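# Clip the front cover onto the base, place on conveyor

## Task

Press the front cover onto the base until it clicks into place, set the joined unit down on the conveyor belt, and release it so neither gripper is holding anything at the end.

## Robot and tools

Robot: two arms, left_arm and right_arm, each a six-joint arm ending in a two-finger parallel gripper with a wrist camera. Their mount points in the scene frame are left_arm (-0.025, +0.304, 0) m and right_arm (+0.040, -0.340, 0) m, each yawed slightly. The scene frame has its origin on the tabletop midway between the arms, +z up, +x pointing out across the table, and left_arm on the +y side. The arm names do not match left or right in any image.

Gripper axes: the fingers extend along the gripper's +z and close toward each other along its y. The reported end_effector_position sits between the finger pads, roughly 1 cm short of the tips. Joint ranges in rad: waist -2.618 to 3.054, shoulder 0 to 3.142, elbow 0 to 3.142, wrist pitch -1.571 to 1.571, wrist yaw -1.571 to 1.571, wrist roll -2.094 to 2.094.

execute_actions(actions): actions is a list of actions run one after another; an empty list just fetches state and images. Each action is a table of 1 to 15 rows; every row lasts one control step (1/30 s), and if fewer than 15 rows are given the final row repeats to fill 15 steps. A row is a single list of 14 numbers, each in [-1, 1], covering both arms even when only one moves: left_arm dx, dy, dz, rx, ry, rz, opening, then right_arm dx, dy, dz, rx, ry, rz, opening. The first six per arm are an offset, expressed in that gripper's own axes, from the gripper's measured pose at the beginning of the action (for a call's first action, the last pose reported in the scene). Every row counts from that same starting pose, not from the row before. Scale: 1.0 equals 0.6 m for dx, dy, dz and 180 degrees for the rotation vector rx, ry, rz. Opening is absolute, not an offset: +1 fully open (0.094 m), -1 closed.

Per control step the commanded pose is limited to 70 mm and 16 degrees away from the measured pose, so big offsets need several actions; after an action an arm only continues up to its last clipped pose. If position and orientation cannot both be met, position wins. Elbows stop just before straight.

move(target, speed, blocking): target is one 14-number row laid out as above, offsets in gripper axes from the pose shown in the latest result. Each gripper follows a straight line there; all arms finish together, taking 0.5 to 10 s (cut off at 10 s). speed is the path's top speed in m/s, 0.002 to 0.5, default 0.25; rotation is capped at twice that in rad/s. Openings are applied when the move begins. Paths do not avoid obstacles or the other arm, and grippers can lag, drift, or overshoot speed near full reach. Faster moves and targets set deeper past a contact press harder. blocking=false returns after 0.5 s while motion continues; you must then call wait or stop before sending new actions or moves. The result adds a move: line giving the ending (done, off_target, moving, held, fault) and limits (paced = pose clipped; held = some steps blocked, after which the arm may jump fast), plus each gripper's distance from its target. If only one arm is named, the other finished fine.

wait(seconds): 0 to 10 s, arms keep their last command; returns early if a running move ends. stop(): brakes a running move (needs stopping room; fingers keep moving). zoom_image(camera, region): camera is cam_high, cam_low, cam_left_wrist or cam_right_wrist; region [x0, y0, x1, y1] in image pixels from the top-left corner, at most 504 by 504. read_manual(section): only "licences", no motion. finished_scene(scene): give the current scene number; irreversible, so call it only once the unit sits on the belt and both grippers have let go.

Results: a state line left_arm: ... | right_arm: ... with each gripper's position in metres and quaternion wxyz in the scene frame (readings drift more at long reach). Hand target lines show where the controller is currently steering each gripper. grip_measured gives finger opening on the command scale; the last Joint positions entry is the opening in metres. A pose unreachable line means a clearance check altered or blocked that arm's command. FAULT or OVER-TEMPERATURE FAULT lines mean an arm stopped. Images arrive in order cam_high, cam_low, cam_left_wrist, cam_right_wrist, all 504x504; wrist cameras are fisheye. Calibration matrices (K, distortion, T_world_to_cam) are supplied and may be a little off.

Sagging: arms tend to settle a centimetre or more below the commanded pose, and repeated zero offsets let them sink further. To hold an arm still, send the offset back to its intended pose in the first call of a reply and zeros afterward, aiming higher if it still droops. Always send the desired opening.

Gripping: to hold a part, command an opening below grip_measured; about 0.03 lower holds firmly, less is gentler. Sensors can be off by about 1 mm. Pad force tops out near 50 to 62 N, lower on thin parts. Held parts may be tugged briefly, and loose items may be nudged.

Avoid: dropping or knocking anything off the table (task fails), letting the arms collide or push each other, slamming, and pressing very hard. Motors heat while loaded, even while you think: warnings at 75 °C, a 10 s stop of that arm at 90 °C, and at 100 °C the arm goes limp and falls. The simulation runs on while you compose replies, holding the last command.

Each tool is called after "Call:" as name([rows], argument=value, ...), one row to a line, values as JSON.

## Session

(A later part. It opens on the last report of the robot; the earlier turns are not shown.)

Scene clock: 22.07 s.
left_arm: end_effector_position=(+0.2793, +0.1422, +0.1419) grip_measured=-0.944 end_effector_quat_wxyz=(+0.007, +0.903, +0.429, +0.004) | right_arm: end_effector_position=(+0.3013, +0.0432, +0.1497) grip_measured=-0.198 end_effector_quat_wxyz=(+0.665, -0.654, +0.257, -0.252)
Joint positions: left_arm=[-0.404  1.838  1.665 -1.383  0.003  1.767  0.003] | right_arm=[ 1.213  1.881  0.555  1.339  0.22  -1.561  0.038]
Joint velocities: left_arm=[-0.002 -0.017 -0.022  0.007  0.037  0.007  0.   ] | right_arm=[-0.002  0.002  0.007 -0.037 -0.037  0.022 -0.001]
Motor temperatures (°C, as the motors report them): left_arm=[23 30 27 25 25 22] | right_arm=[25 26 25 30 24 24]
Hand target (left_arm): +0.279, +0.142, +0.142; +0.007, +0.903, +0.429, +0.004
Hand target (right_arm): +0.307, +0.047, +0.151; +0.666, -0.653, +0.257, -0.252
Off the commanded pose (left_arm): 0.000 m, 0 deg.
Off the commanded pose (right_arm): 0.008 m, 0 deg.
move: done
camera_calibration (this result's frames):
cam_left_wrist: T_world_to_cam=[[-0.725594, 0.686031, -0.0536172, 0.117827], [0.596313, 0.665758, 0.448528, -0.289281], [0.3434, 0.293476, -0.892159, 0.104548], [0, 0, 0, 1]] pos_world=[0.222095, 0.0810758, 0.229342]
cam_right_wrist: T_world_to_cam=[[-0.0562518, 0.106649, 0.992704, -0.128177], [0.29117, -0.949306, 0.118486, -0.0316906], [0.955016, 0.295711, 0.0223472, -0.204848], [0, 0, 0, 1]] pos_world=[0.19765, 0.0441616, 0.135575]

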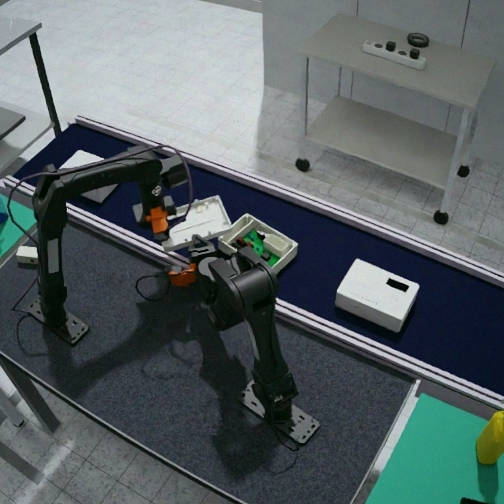

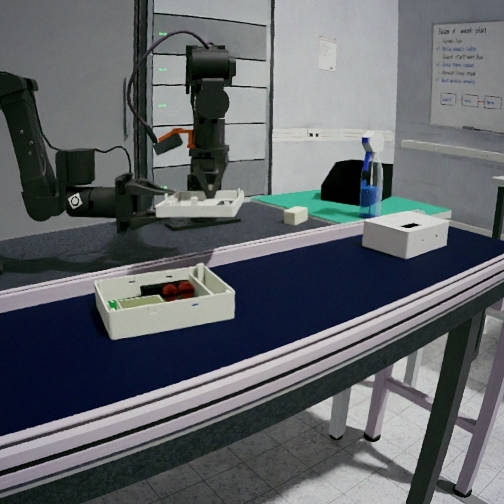

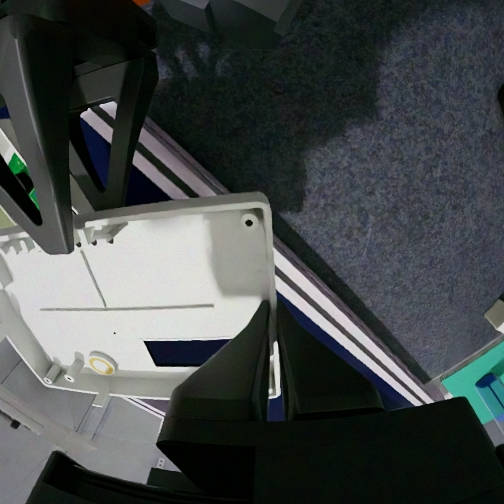

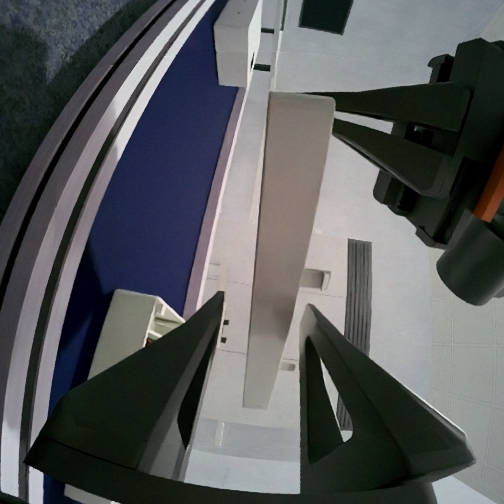

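Call:
execute_actions(actions=[])

Scene clock: 22.53 s.
left_arm: end_effector_position=(+0.2793, +0.1422, +0.1419) grip_measured=-0.944 end_effector_quat_wxyz=(+0.007, +0.903, +0.429, +0.004) | right_arm: end_effector_position=(+0.3012, +0.0433, +0.1496) grip_measured=-0.198 end_effector_quat_wxyz=(+0.665, -0.654, +0.257, -0.252)
Joint positions: left_arm=[-0.404  1.838  1.665 -1.383  0.003  1.767  0.003] | right_arm=[ 1.213  1.881  0.555  1.339  0.22  -1.561  0.038]
Joint velocities: left_arm=[ 0.007  0.002  0.002 -0.007  0.022  0.051  0.   ] | right_arm=[ 0.002 -0.007 -0.002  0.022 -0.051 -0.022  0.001]
Motor temperatures (°C, as the motors report them): left_arm=[23 29 27 25 25 22] | right_arm=[25 26 25 30 24 24]
Hand target (left_arm): +0.279, +0.142, +0.142; +0.007, +0.903, +0.429, +0.004
Hand target (right_arm): +0.307, +0.047, +0.151; +0.666, -0.653, +0.257, -0.252
Off the commanded pose (left_arm): 0.000 m, 0 deg.
Off the commanded pose (right_arm): 0.008 m, 0 deg.
camera_calibration (this result's frames):
cam_left_wrist: T_world_to_cam=[[-0.725594, 0.686031, -0.0536172, 0.117827], [0.596313, 0.665758, 0.448528, -0.289281], [0.3434, 0.293476, -0.892159, 0.104548], [0, 0, 0, 1]] pos_world=[0.222095, 0.0810758, 0.229342]
cam_right_wrist: T_world_to_cam=[[-0.0561542, 0.10694, 0.992678, -0.128138], [0.291916, -0.949043, 0.118752, -0.0318387], [0.954794, 0.296447, 0.0220753, -0.204702], [0, 0, 0, 1]] pos_world=[0.197547, 0.04417, 0.1355]

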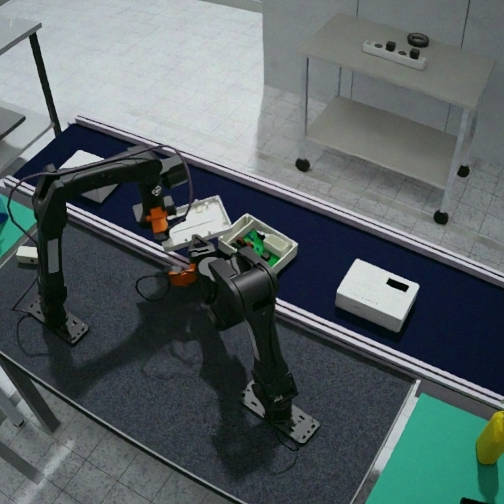

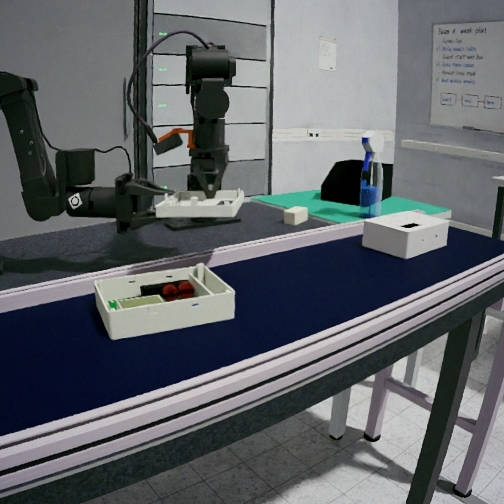

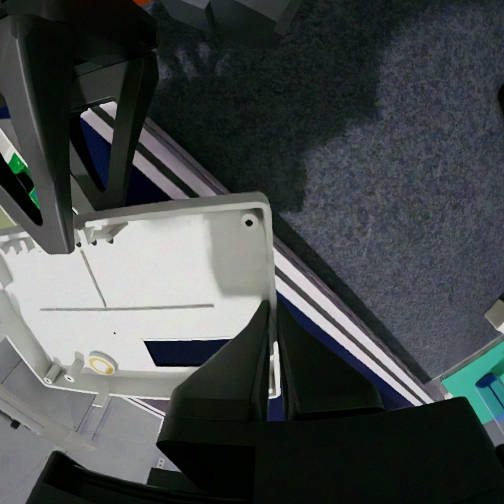

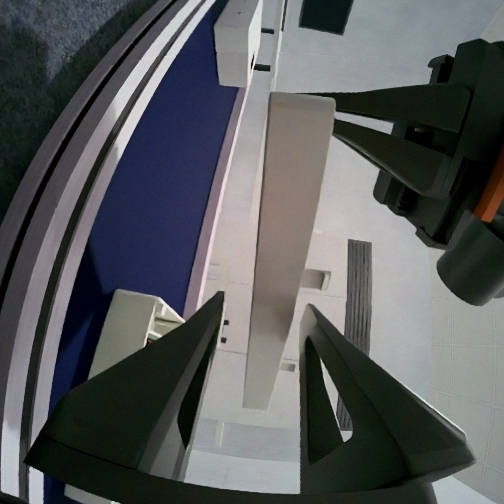

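Call:
execute_actions([
  [[0,0,0,0,0,0,-1, 0,0,0.03,0,0,0,-0.2]],
  [[0,0,0,0,0,0,-1, 0,0,0.013,0,0,0,-1]],
  [[0,0,0,0,0,0,-1, 0,0,0.013,0,0,0,-1]],
])

Scene clock: 24.20 s.
left_arm: end_effector_position=(+0.2797, +0.1433, +0.1412) grip_measured=-0.941 end_effector_quat_wxyz=(+0.004, +0.903, +0.429, +0.005) | right_arm: end_effector_position=(+0.3067, +0.0542, +0.1455) grip_measured=-0.646 end_effector_quat_wxyz=(+0.658, -0.662, +0.250, -0.257)
Joint positions: left_arm=[-0.404  1.84   1.665 -1.384 -0.004  1.767  0.003] | right_arm=[ 1.213  1.915  0.604  1.31   0.216 -1.582  0.017]
Joint velocities: left_arm=[-0.017 -0.012  0.012 -0.051 -0.022 -0.007 -0.   ] | right_arm=[-0.017  0.002  0.002 -0.022 -0.066 -0.007 -0.   ]
Motor temperatures (°C, as the motors report them): left_arm=[23 29 27 25 25 22] | right_arm=[25 26 25 30 24 24]
Hand target (left_arm): +0.280, +0.143, +0.141; +0.004, +0.903, +0.429, +0.005
Hand target (right_arm): +0.312, +0.060, +0.146; +0.659, -0.661, +0.252, -0.255
Off the commanded pose (left_arm): 0.000 m, 0 deg.
Off the commanded pose (right_arm): 0.008 m, 0 deg.
camera_calibration (this result's frames):
cam_left_wrist: T_world_to_cam=[[-0.725655, 0.686341, -0.0485939, 0.116521], [0.596247, 0.662502, 0.45341, -0.290104], [0.343387, 0.300045, -0.889976, 0.102189], [0, 0, 0, 1]] pos_world=[0.222437, 0.0815605, 0.228144]
cam_right_wrist: T_world_to_cam=[[-0.0655587, 0.131274, 0.989176, -0.122899], [0.293864, -0.944806, 0.144862, -0.027247], [0.953596, 0.30018, 0.0233635, -0.213119], [0, 0, 0, 1]] pos_world=[0.203179, 0.0543644, 0.130495]

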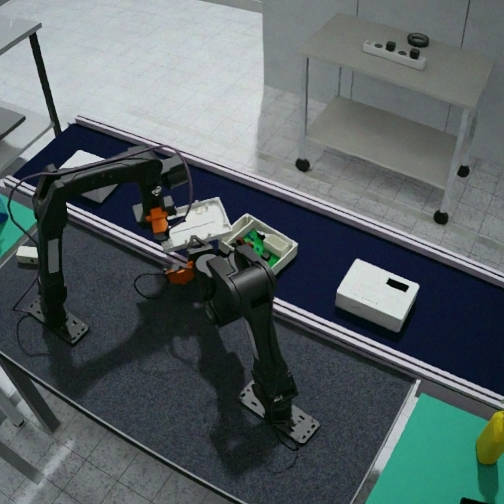

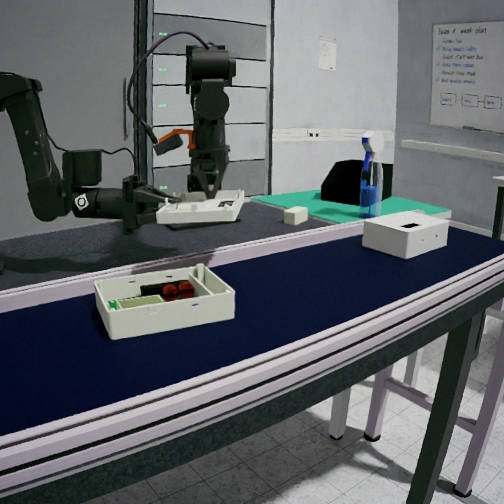

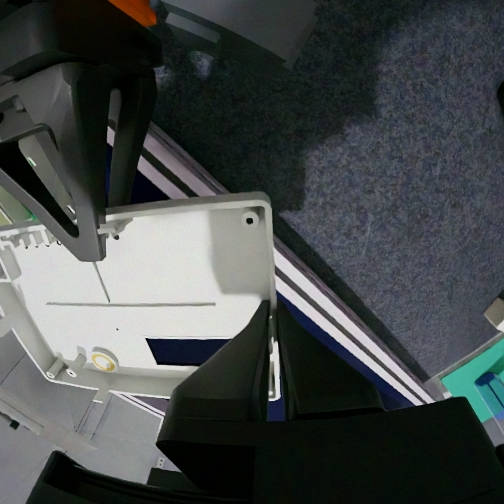

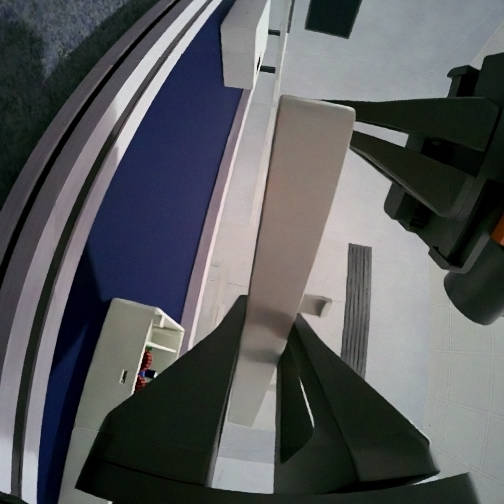

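Call:
execute_actions([
  [[0,0,0,0,0,0,-0.5, 0,0,0,0,0,0,-1]],
  [[0,-0.01,-0.08,0,0,0,-0.5, 0,0,0,0,0,0,-1]],
])

Call:
move(target=[0,-0.2,-0.03,0,0,-0.3,-1, 0,0,-0.08,0,0,0,-1], speed=0.3)

Scene clock: 25.47 s.
left_arm: end_effector_position=(+0.2796, +0.1434, +0.1865) grip_measured=-0.503 end_effector_quat_wxyz=(+0.018, +0.903, +0.429, +0.016) | right_arm: end_effector_position=(+0.3066, +0.0541, +0.1385) grip_measured=-0.646 end_effector_quat_wxyz=(+0.648, -0.672, +0.251, -0.255)
Joint positions: left_arm=[-0.404  1.832  1.836 -1.527 -0.004  1.767  0.023] | right_arm=[ 1.213  1.915  0.604  1.281  0.216 -1.582  0.017]
Joint velocities: left_arm=[ 0.007  0.002 -0.002  0.007  0.022 -0.007 -0.   ] | right_arm=[ 0.002  0.007  0.012  0.007 -0.051 -0.022  0.   ]
Motor temperatures (°C, as the motors report them): left_arm=[23 29 27 25 25 22] | right_arm=[25 26 25 30 24 24]
Hand target (left_arm): +0.275, +0.146, +0.189; +0.010, +0.903, +0.428, +0.010
Hand target (right_arm): +0.307, +0.054, +0.142; +0.653, -0.667, +0.250, -0.256
Off the commanded pose (left_arm): 0.007 m, 2 deg.
Off the commanded pose (right_arm): 0.003 m, 1 deg.
joint sent to its limit (left arm) — the command would take joint 4 (wrist pitch) past its lower limit, so that joint was sent only as far as its limit.
camera_calibration (this result's frames):
cam_left_wrist: T_world_to_cam=[[-0.723596, 0.685261, -0.0826212, 0.124553], [0.581836, 0.669977, 0.461083, -0.309164], [0.371317, 0.285566, -0.883502, 0.135559], [0, 0, 0, 1]] pos_world=[0.219674, 0.0830706, 0.272608]
cam_right_wrist: T_world_to_cam=[[-0.0518839, 0.156103, 0.986377, -0.12112], [0.296011, -0.940917, 0.164479, -0.0298957], [0.953774, 0.300512, 0.00261025, -0.210072], [0, 0, 0, 1]] pos_world=[0.202926, 0.0539069, 0.124936]

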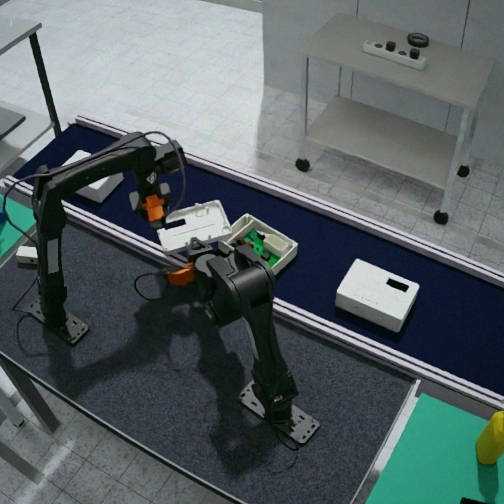

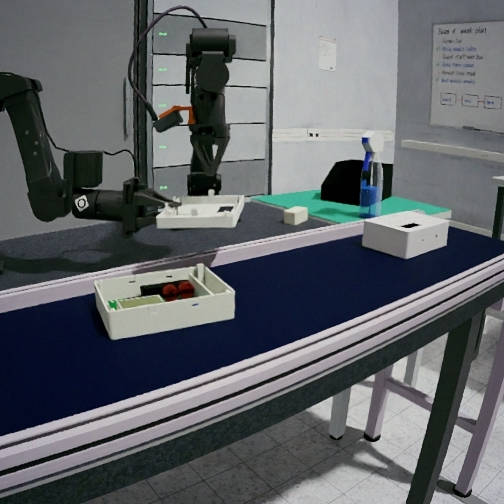

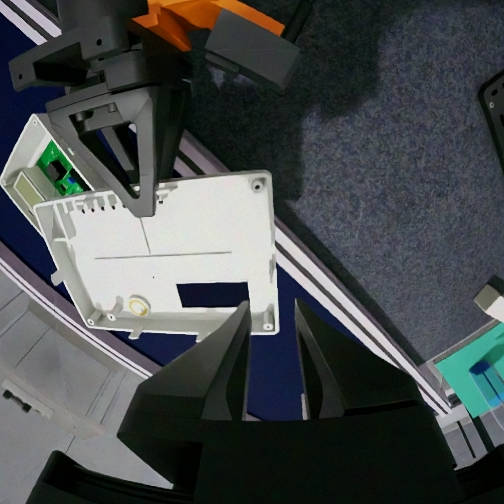

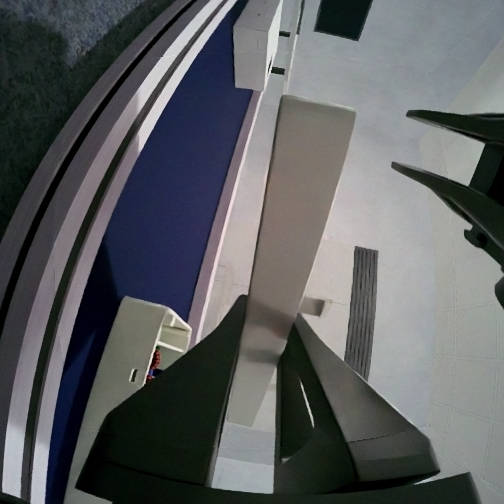

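Scene clock: 27.60 s.
left_arm: end_effector_position=(+0.1930, +0.2159, +0.2004) grip_measured=-0.996 end_effector_quat_wxyz=(+0.031, +0.619, +0.785, +0.011) | right_arm: end_effector_position=(+0.2796, +0.0198, +0.1229) grip_measured=-0.646 end_effector_quat_wxyz=(-0.628, +0.691, -0.253, +0.253)
Joint positions: left_arm=[-0.305  1.406  1.444 -1.543 -0.004  0.945  0.   ] | right_arm=[ 1.238  1.822  0.428  1.307  0.241 -1.582  0.017]
Joint velocities: left_arm=[-0.002 -0.012 -0.007  0.007  0.022 -0.037  0.   ] | right_arm=[-0.022 -0.002  0.027  0.007 -0.022 -0.022 -0.   ]
Motor temperatures (°C, as the motors report them): left_arm=[23 29 27 25 25 22] | right_arm=[25 26 25 31 24 24]
Hand target (left_arm): +0.187, +0.220, +0.201; +0.028, +0.610, +0.792, +0.008
Hand target (right_arm): +0.275, +0.018, +0.140; -0.648, +0.672, -0.251, +0.255
Off the commanded pose (left_arm): 0.008 m, 2 deg.
Off the commanded pose (right_arm): 0.018 m, 3 deg.
joint sent to its limit (left arm) — the command would take joint 4 (wrist pitch) past its lower limit, so that joint was sent only as far as its limit.
move: off_target (right_arm)
camera_calibration (this result's frames):
cam_left_wrist: T_world_to_cam=[[-0.981756, -0.163941, -0.0963276, 0.249256], [-0.189371, 0.888696, 0.417561, -0.203397], [0.0171506, 0.428185, -0.903528, 0.200906], [0, 0, 0, 1]] pos_world=[0.202745, 0.135597, 0.290465]
cam_right_wrist: T_world_to_cam=[[-0.026406, 0.205344, 0.978334, -0.108851], [0.301185, -0.931564, 0.203657, -0.0580793], [0.9532, 0.300037, -0.0372477, -0.168871], [0, 0, 0, 1]] pos_world=[0.175586, 0.018915, 0.112031]

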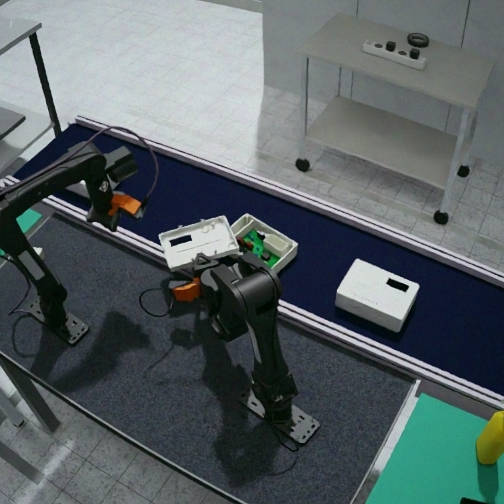

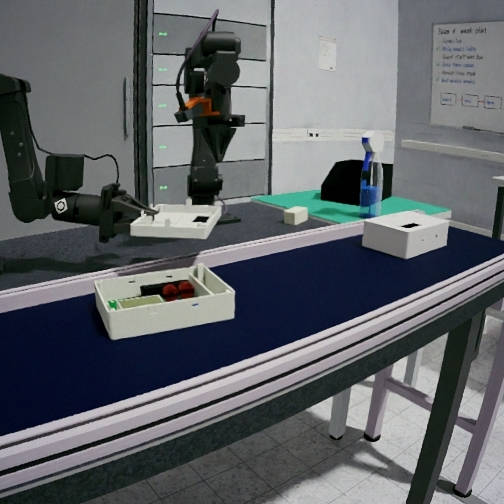

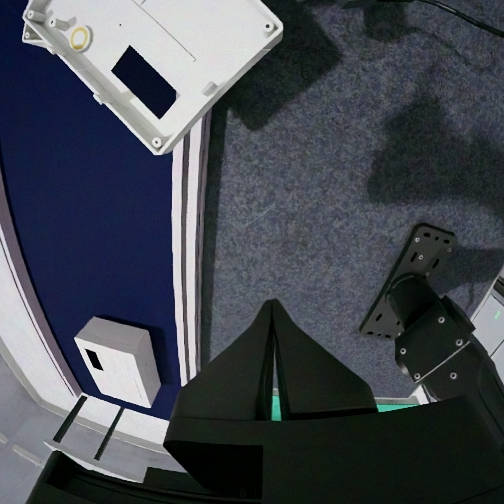

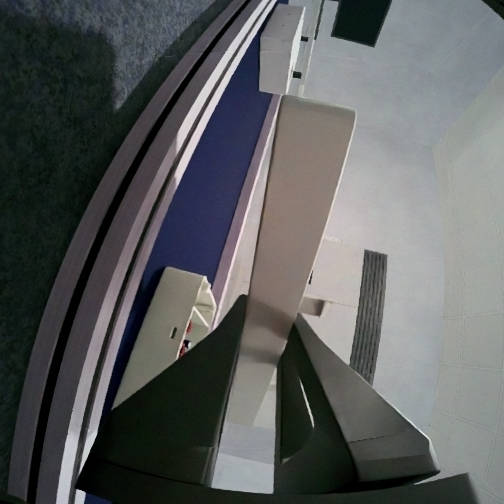

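Call:
move(target=[0,0,0,0,0,0,-1, 0,-0.11,0,0,0,0.5,-1], speed=0.4)

Call:
move(target=[0,0,0,0,0,0,-1, 0,0,0,0,0,0.5,-1], speed=0.4)

Scene clock: 30.40 s.
left_arm: end_effector_position=(+0.1930, +0.2159, +0.2004) grip_measured=-0.996 end_effector_quat_wxyz=(+0.031, +0.618, +0.786, +0.011) | right_arm: end_effector_position=(+0.2838, +0.0176, +0.1740) grip_measured=-0.646 end_effector_quat_wxyz=(+0.622, -0.316, +0.674, +0.242)
Joint positions: left_arm=[-0.305  1.406  1.444 -1.543 -0.004  0.943  0.   ] | right_arm=[ 1.238  1.55   0.507  0.93   0.268 -0.038  0.017]
Joint velocities: left_arm=[ 0.002  0.002 -0.002 -0.037 -0.066 -0.007  0.001] | right_arm=[ 0.002 -0.012  0.012 -0.066 -0.007 -0.022  0.001]
Motor temperatures (°C, as the motors report them): left_arm=[23 29 27 25 25 22] | right_arm=[25 26 25 32 24 24]
Hand target (left_arm): +0.193, +0.216, +0.200; +0.031, +0.619, +0.785, +0.011
Hand target (right_arm): +0.282, +0.024, +0.189; +0.623, -0.310, +0.667, +0.265
Off the commanded pose (left_arm): 0.000 m, 0 deg.
Off the commanded pose (right_arm): 0.017 m, 3 deg.
move: off_target (right_arm)
camera_calibration (this result's frames):
cam_left_wrist: T_world_to_cam=[[-0.981383, -0.166196, -0.0962559, 0.249657], [-0.19138, 0.888321, 0.417443, -0.202905], [0.0161286, 0.428093, -0.903591, 0.201136], [0, 0, 0, 1]] pos_world=[0.202933, 0.135632, 0.290476]
cam_right_wrist: T_world_to_cam=[[0.760276, -0.622539, 0.185539, -0.229005], [-0.270315, -0.562907, -0.781067, 0.255291], [0.590686, 0.543673, -0.596247, 0.0255787], [0, 0, 0, 1]] pos_world=[0.228007, -0.0127657, 0.25714]

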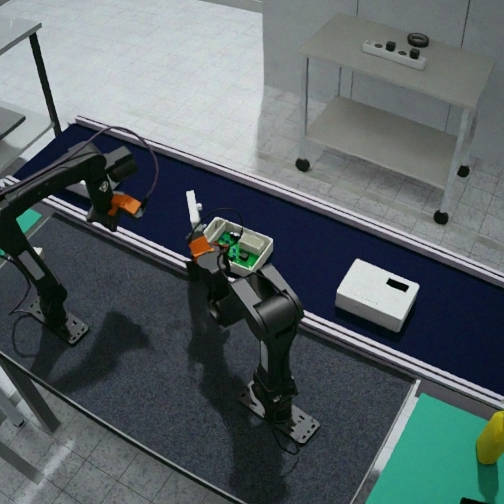

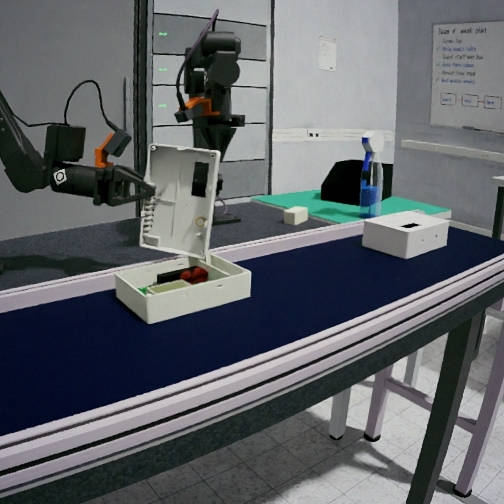

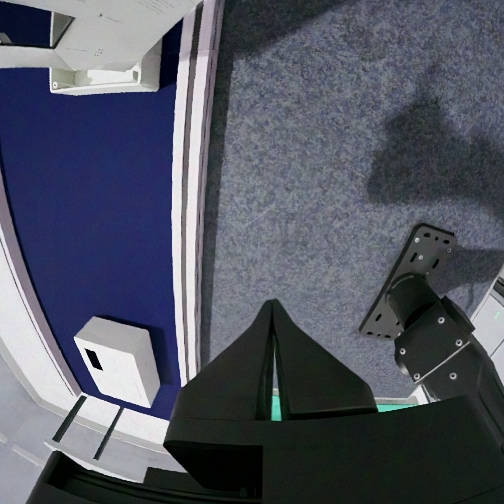

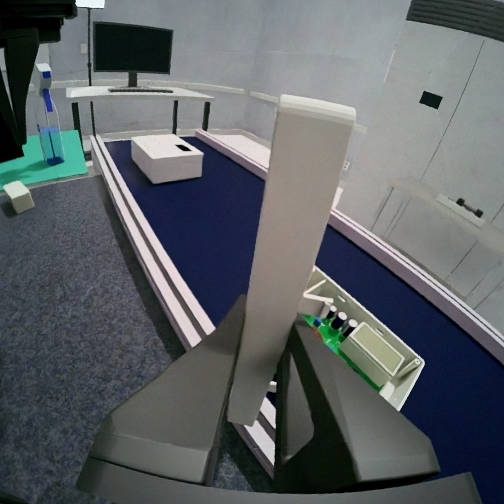

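Scene clock: 33.03 s.
left_arm: end_effector_position=(+0.1930, +0.2159, +0.2004) grip_measured=-0.996 end_effector_quat_wxyz=(+0.031, +0.618, +0.786, +0.011) | right_arm: end_effector_position=(+0.2848, +0.0162, +0.1714) grip_measured=-0.659 end_effector_quat_wxyz=(+0.273, +0.254, +0.703, +0.605)
Joint positions: left_arm=[-0.305  1.406  1.444 -1.543 -0.004  0.943  0.   ] | right_arm=[1.238 1.55  0.507 0.919 0.277 1.528 0.016]
Joint velocities: left_arm=[-0.007 -0.002  0.017 -0.051 -0.081 -0.007 -0.001] | right_arm=[ 0.002 -0.002  0.002 -0.022 -0.051 -0.022  0.   ]
Motor temperatures (°C, as the motors report them): left_arm=[23 28 27 25 25 22] | right_arm=[25 26 25 32 24 24]
Hand target (left_arm): +0.193, +0.216, +0.200; +0.031, +0.618, +0.786, +0.011
Hand target (right_arm): +0.284, +0.018, +0.174; +0.269, +0.253, +0.700, +0.611
Off the commanded pose (left_arm): 0.000 m, 0 deg.
Off the commanded pose (right_arm): 0.003 m, 1 deg.
move: done
camera_calibration (this result's frames):
cam_left_wrist: T_world_to_cam=[[-0.981383, -0.166196, -0.0962559, 0.249657], [-0.19138, 0.888321, 0.417443, -0.202905], [0.0161286, 0.428093, -0.903591, 0.201136], [0, 0, 0, 1]] pos_world=[0.202933, 0.135632, 0.290476]
cam_right_wrist: T_world_to_cam=[[0.0998498, -0.185357, -0.977585, 0.150187], [-0.968529, 0.207025, -0.138178, 0.328938], [0.227997, 0.960616, -0.158852, 0.0457557], [0, 0, 0, 1]] pos_world=[0.293158, -0.0842139, 0.199541]

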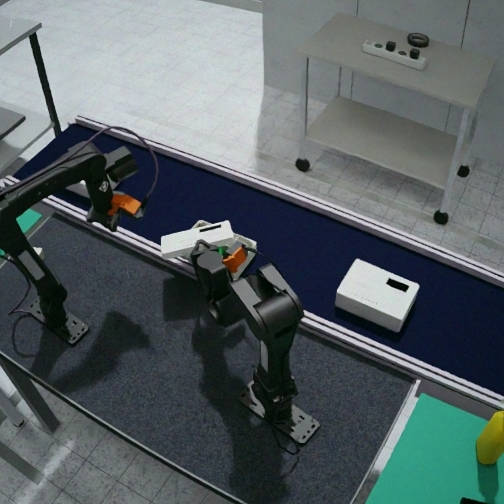

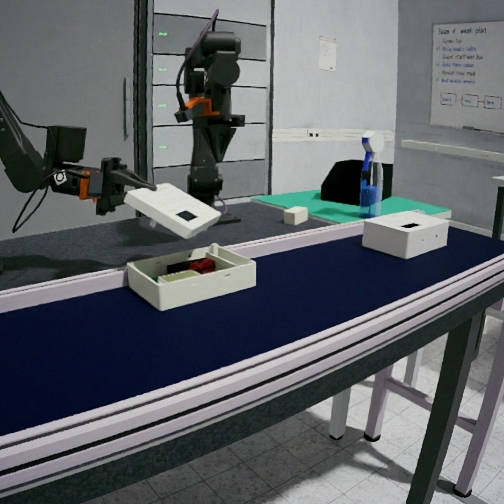

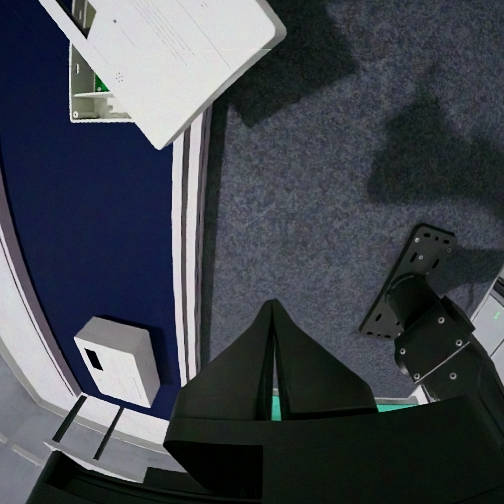

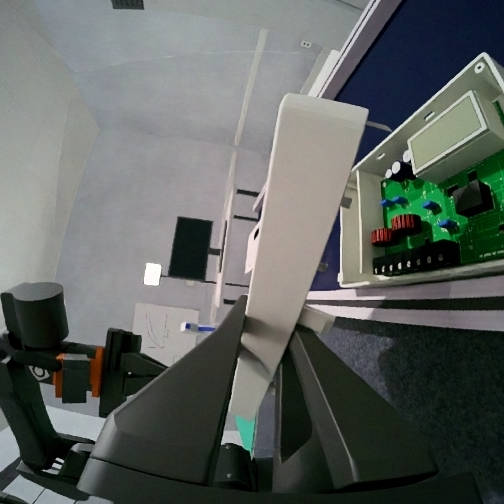

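Call:
move(target=[0,0,0,0,0,0,-1, -0.004,-0.04,0.034,0,-0.25,0,-1], speed=0.3)

Scene clock: 36.20 s.
left_arm: end_effector_position=(+0.1930, +0.2159, +0.2004) grip_measured=-0.996 end_effector_quat_wxyz=(+0.031, +0.618, +0.786, +0.011) | right_arm: end_effector_position=(+0.2988, +0.0214, +0.1399) grip_measured=-0.659 end_effector_quat_wxyz=(+0.516, +0.463, +0.555, +0.459)
Joint positions: left_arm=[-0.305  1.406  1.444 -1.543 -0.004  0.943  0.   ] | right_arm=[1.503 2.026 0.9   0.948 1.309 1.594 0.016]
Joint velocities: left_arm=[ 0.002  0.002  0.002 -0.007 -0.007 -0.037  0.   ] | right_arm=[ 0.012 -0.002 -0.012  0.007  0.007 -0.037  0.002]
Motor temperatures (°C, as the motors report them): left_arm=[23 28 27 25 25 22] | right_arm=[25 26 26 32 24 24]
Hand target (left_arm): +0.193, +0.216, +0.200; +0.031, +0.618, +0.786, +0.011
Hand target (right_arm): +0.297, +0.025, +0.144; +0.519, +0.468, +0.548, +0.459
Off the commanded pose (left_arm): 0.000 m, 0 deg.
Off the commanded pose (right_arm): 0.007 m, 1 deg.
move: done
camera_calibration (this result's frames):
cam_left_wrist: T_world_to_cam=[[-0.981383, -0.166196, -0.0962559, 0.249657], [-0.19138, 0.888321, 0.417443, -0.202905], [0.0161286, 0.428093, -0.903591, 0.201136], [0, 0, 0, 1]] pos_world=[0.202933, 0.135632, 0.290476]
cam_right_wrist: T_world_to_cam=[[0.0175914, -0.270062, -0.962682, 0.143301], [-0.543305, 0.805697, -0.235951, 0.210878], [0.839351, 0.527181, -0.132553, -0.144487], [0, 0, 0, 1]] pos_world=[0.233325, -0.055033, 0.168558]

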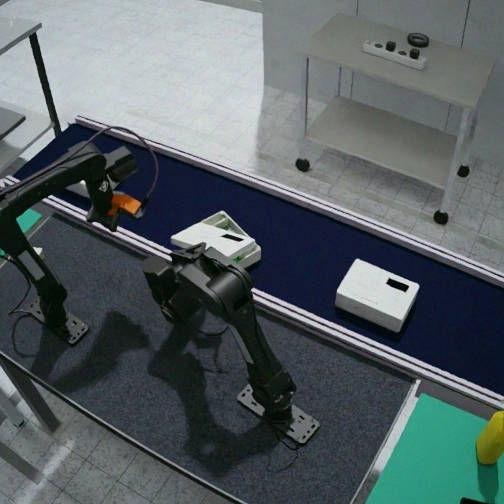

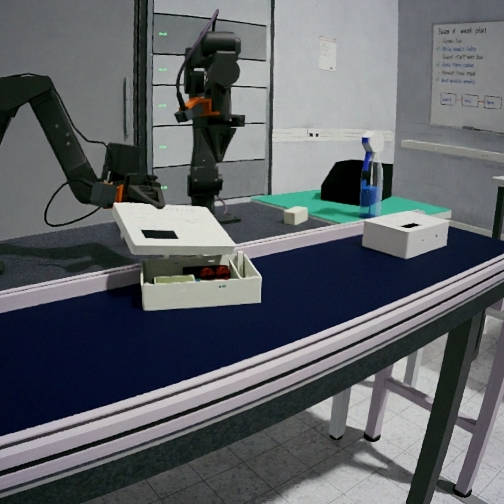

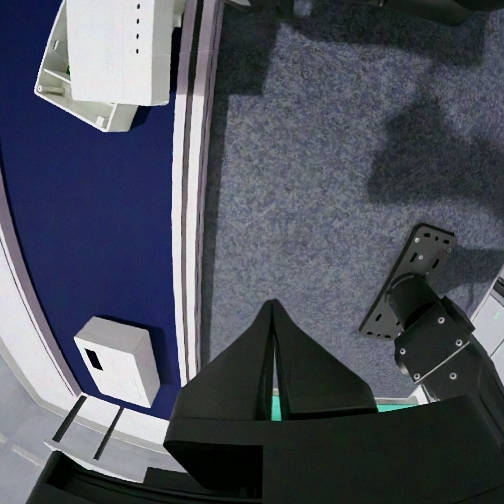

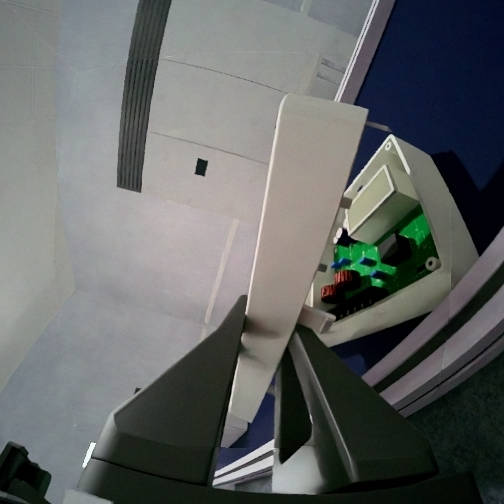

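Call:
move(target=[-0.256,0.361,0.15,0,0,-0.306,-0.3, -0.15,0.08,-0.03,0,0,0.05,-1], speed=0.3)

Scene clock: 39.33 s.
left_arm: end_effector_position=(+0.4422, +0.1135, +0.1169) grip_measured=-0.303 end_effector_quat_wxyz=(+0.071, +0.193, +0.978, -0.012) | right_arm: end_effector_position=(+0.2851, -0.0547, +0.1997) grip_measured=-0.659 end_effector_quat_wxyz=(+0.477, +0.503, +0.518, +0.501)
Joint positions: left_arm=[-0.305  2.508  2.623 -1.542 -0.004  0.001  0.033] | right_arm=[1.489 1.593 0.641 0.799 1.288 1.727 0.016]
Joint velocities: left_arm=[-0.022  0.002  0.022  0.037 -0.007 -0.022  0.001] | right_arm=[ 0.002 -0.012  0.012 -0.007 -0.007  0.051  0.001]
Motor temperatures (°C, as the motors report them): left_arm=[23 28 27 25 25 22] | right_arm=[25 27 25 32 24 24]
Hand target (left_arm): +0.443, +0.117, +0.123; +0.075, +0.185, +0.980, -0.013
Hand target (right_arm): +0.287, -0.062, +0.201; +0.479, +0.505, +0.517, +0.499
Off the commanded pose (left_arm): 0.012 m, 5 deg.
Off the commanded pose (right_arm): 0.007 m, 0 deg.
joint sent to its limit (left arm) — the command would take joint 4 (wrist pitch) past its lower limit, so that joint was sent only as far as its limit.
move: off_target (left_arm)
camera_calibration (this result's frames):
cam_left_wrist: T_world_to_cam=[[-0.439992, -0.896488, -0.0521235, 0.307442], [-0.859272, 0.403443, 0.314462, 0.33296], [-0.260882, 0.183149, -0.947838, 0.320941], [0, 0, 0, 1]] pos_world=[0.505103, 0.0825072, 0.215522]
cam_right_wrist: T_world_to_cam=[[0.0153934, -0.11539, -0.993201, 0.195687], [-0.543966, 0.832493, -0.10515, 0.254387], [0.838966, 0.541886, -0.0499535, -0.100552], [0, 0, 0, 1]] pos_world=[0.219726, -0.134707, 0.216082]

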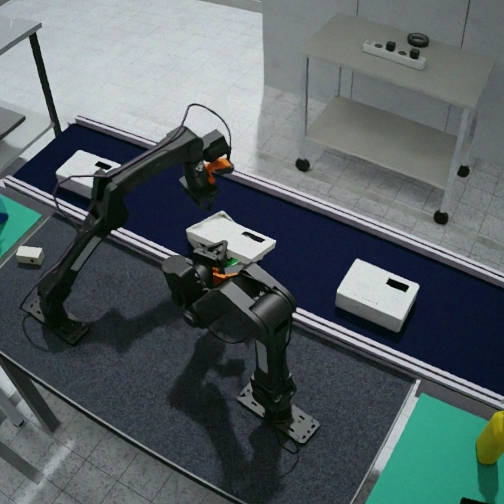

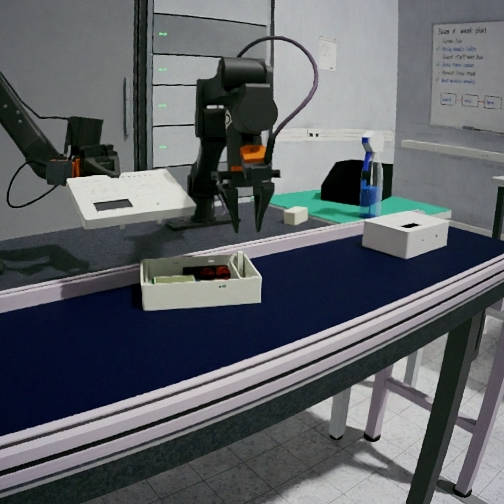

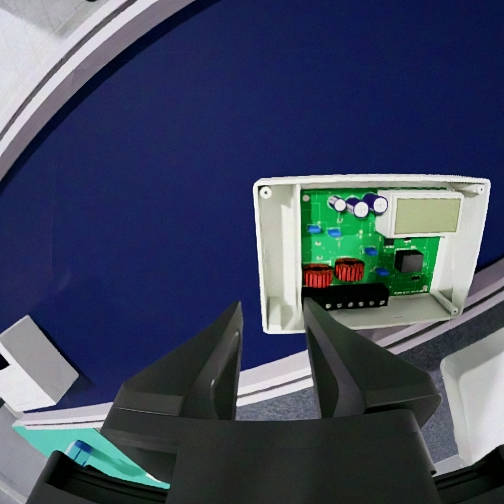

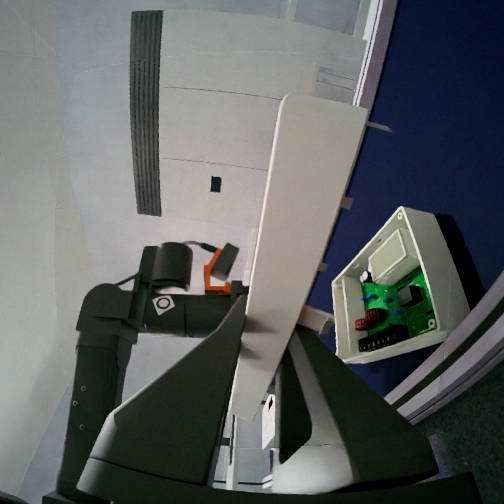

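Call:
move(target=[0,0.015,0.115,0,0,0,-0.5, 0,0,0,0,0,0,-1], speed=0.15)

Scene clock: 40.73 s.
left_arm: end_effector_position=(+0.4490, +0.1176, +0.0388) grip_measured=-0.497 end_effector_quat_wxyz=(+0.054, +0.194, +0.979, -0.008) | right_arm: end_effector_position=(+0.2851, -0.0546, +0.1993) grip_measured=-0.659 end_effector_quat_wxyz=(+0.477, +0.503, +0.519, +0.501)
Joint positions: left_arm=[-0.292  2.494  2.285 -1.252 -0.004  0.014  0.024] | right_arm=[1.489 1.593 0.641 0.796 1.287 1.729 0.016]
Joint velocities: left_arm=[-0.007  0.017 -0.002 -0.081  0.007  0.081  0.   ] | right_arm=[ 0.007  0.012 -0.002  0.007  0.007 -0.081  0.001]
Motor temperatures (°C, as the motors report them): left_arm=[23 28 27 25 25 22] | right_arm=[25 27 25 32 24 24]
Hand target (left_arm): +0.454, +0.120, +0.049; +0.071, +0.194, +0.978, -0.012
Hand target (right_arm): +0.285, -0.055, +0.200; +0.477, +0.503, +0.518, +0.501
Off the commanded pose (left_arm): 0.011 m, 2 deg.
Off the commanded pose (right_arm): 0.000 m, 0 deg.
move: off_target (left_arm)
camera_calibration (this result's frames):
cam_left_wrist: T_world_to_cam=[[-0.442215, -0.895444, -0.051247, 0.310924], [-0.848548, 0.399178, 0.347308, 0.356203], [-0.290538, 0.19707, -0.93635, 0.259189], [0, 0, 0, 1]] pos_world=[0.515055, 0.0851479, 0.134914]
cam_right_wrist: T_world_to_cam=[[0.0146694, -0.116415, -0.993092, 0.195491], [-0.544625, 0.832008, -0.105577, 0.254516], [0.838552, 0.542411, -0.0511975, -0.100206], [0, 0, 0, 1]] pos_world=[0.219776, -0.134649, 0.215881]

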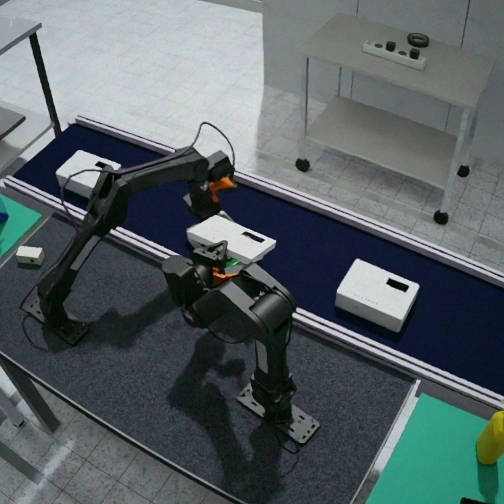

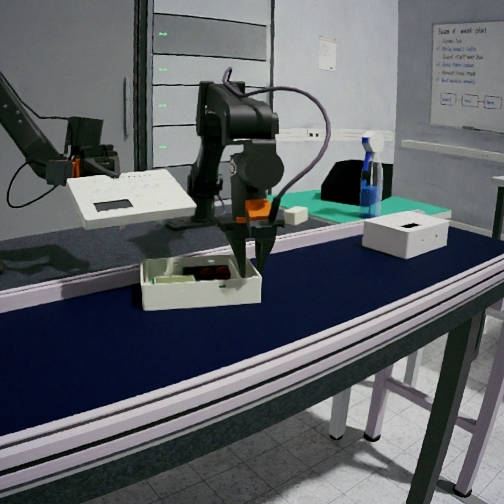

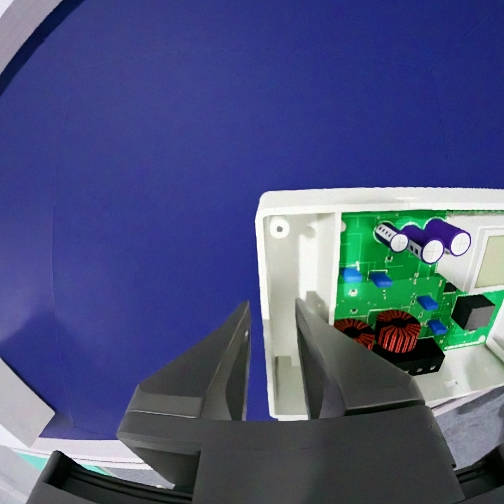

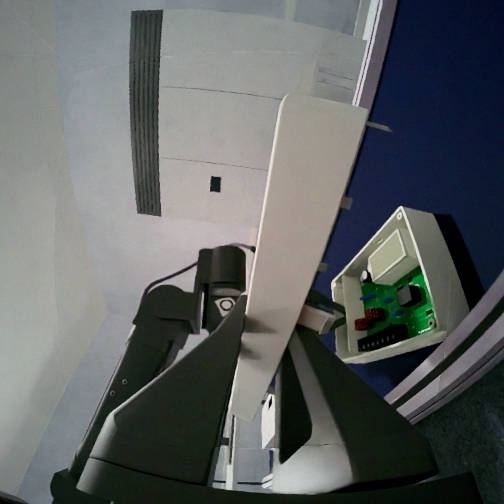

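Call:
execute_actions([
  [[0,0,-0.01,0,0,0,-1, 0,0,0,0,0,0,-1]],
])

Call:
move(target=[0,0,-0.01,0,0,-0.14,-1, 0,0,0,0,0,0,-1], speed=0.2)

Scene clock: 41.60 s.
left_arm: end_effector_position=(+0.4490, +0.1177, +0.0388) grip_measured=-0.965 end_effector_quat_wxyz=(+0.054, +0.193, +0.980, -0.008) | right_arm: end_effector_position=(+0.2851, -0.0546, +0.1993) grip_measured=-0.659 end_effector_quat_wxyz=(+0.477, +0.503, +0.519, +0.501)
Joint positions: left_arm=[-0.292  2.494  2.285 -1.252 -0.003  0.013  0.002] | right_arm=[1.489 1.593 0.641 0.796 1.287 1.729 0.016]
Joint velocities: left_arm=[ 0.012 -0.017 -0.002  0.022 -0.037 -0.007  0.   ] | right_arm=[-0.022 -0.007  0.002 -0.051  0.037  0.037 -0.   ]
Motor temperatures (°C, as the motors report them): left_arm=[23 29 27 25 25 22] | right_arm=[25 27 25 32 24 24]
Hand target (left_arm): +0.448, +0.118, +0.045; +0.055, +0.194, +0.979, -0.008
Hand target (right_arm): +0.285, -0.055, +0.199; +0.477, +0.503, +0.519, +0.501
Off the commanded pose (left_arm): 0.006 m, 0 deg.
Off the commanded pose (right_arm): 0.000 m, 0 deg.
camera_calibration (this result's frames):
cam_left_wrist: T_world_to_cam=[[-0.440624, -0.896282, -0.0502957, 0.310321], [-0.849032, 0.397889, 0.347606, 0.356472], [-0.291541, 0.195866, -0.936291, 0.259732], [0, 0, 0, 1]] pos_world=[0.515113, 0.0854264, 0.134881]
cam_right_wrist: T_world_to_cam=[[0.0146694, -0.116415, -0.993092, 0.195491], [-0.544625, 0.832008, -0.105577, 0.254516], [0.838552, 0.542411, -0.0511975, -0.100206], [0, 0, 0, 1]] pos_world=[0.219776, -0.134649, 0.215881]

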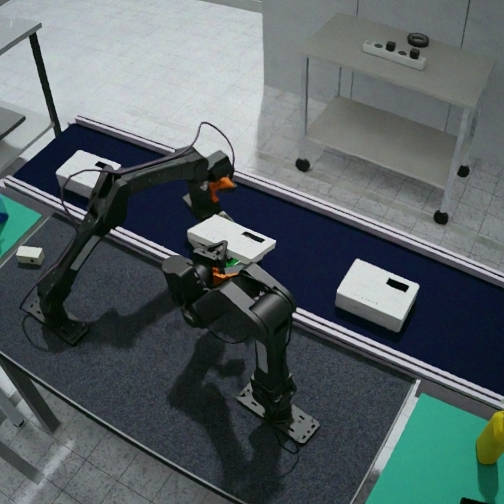

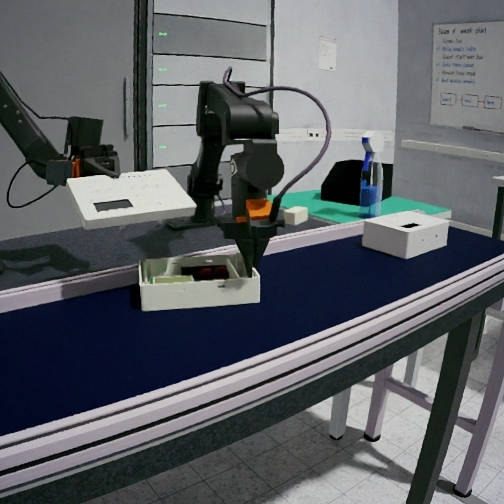

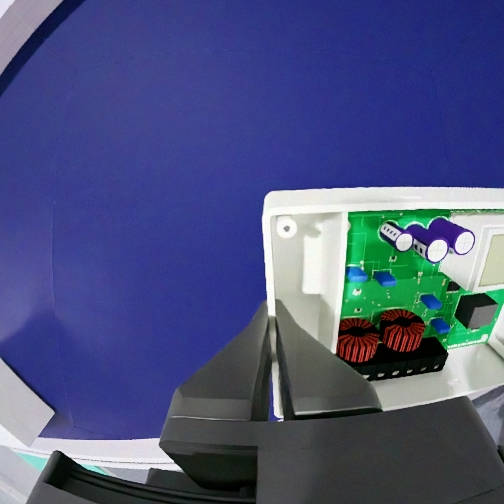

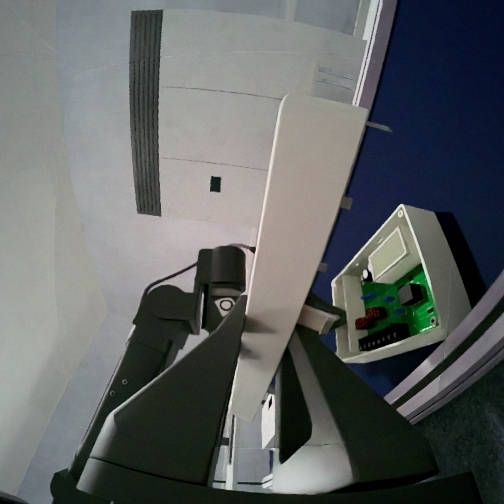

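Scene clock: 43.23 s.
left_arm: end_effector_position=(+0.4484, +0.1191, +0.0387) grip_measured=-0.965 end_effector_quat_wxyz=(+0.050, -0.018, +0.998, -0.016) | right_arm: end_effector_position=(+0.2851, -0.0546, +0.1993) grip_measured=-0.659 end_effector_quat_wxyz=(+0.477, +0.503, +0.519, +0.501)
Joint positions: left_arm=[-0.292  2.494  2.285 -1.256 -0.009 -0.412  0.002] | right_arm=[1.489 1.593 0.641 0.796 1.287 1.729 0.016]
Joint velocities: left_arm=[-0.002 -0.007 -0.007 -0.022 -0.051 -0.007 -0.001] | right_arm=[ 0.017 -0.007 -0.032 -0.007 -0.007 -0.037 -0.   ]
Motor temperatures (°C, as the motors report them): left_arm=[23 29 27 25 25 22] | right_arm=[25 27 25 32 24 24]
Hand target (left_arm): +0.448, +0.118, +0.045; +0.051, -0.025, +0.998, -0.020
Hand target (right_arm): +0.285, -0.055, +0.199; +0.477, +0.503, +0.519, +0.501
Off the commanded pose (left_arm): 0.006 m, 1 deg.
Off the commanded pose (right_arm): 0.000 m, 0 deg.
move: done
camera_calibration (this result's frames):
cam_left_wrist: T_world_to_cam=[[-0.0338988, -0.999358, -0.0115987, 0.139712], [-0.934788, 0.0275985, 0.354132, 0.43777], [-0.353584, 0.0228469, -0.935124, 0.307576], [0, 0, 0, 1]] pos_world=[0.522713, 0.120513, 0.134214]
cam_right_wrist: T_world_to_cam=[[0.0146694, -0.116415, -0.993092, 0.195491], [-0.544625, 0.832008, -0.105577, 0.254516], [0.838552, 0.542411, -0.0511975, -0.100206], [0, 0, 0, 1]] pos_world=[0.219776, -0.134649, 0.215881]

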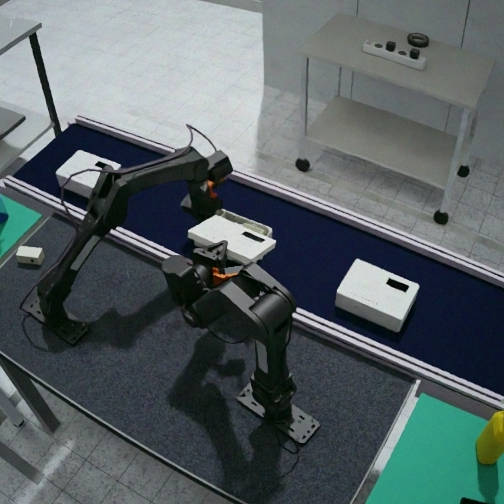

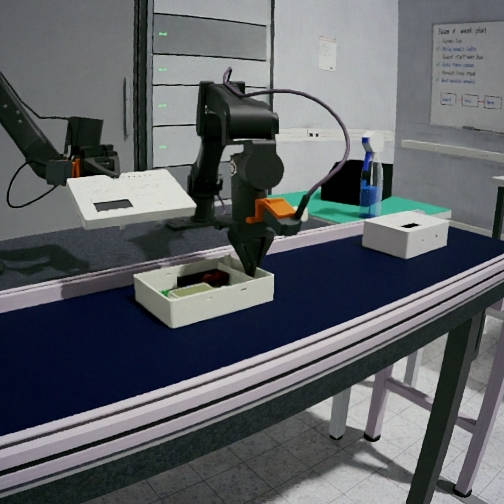

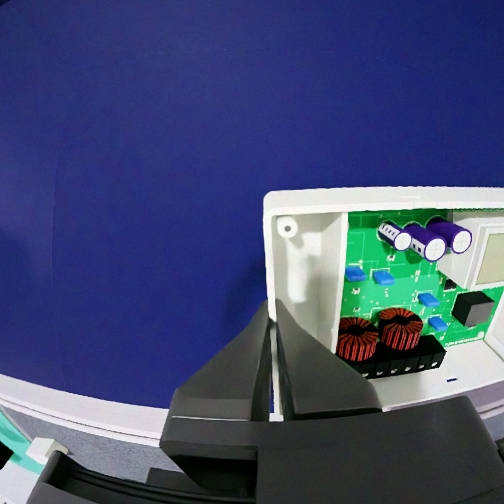

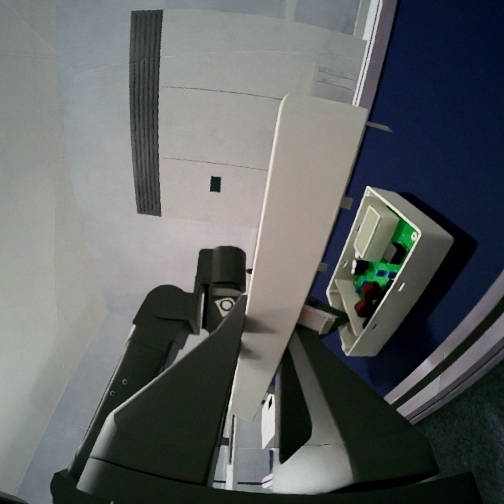

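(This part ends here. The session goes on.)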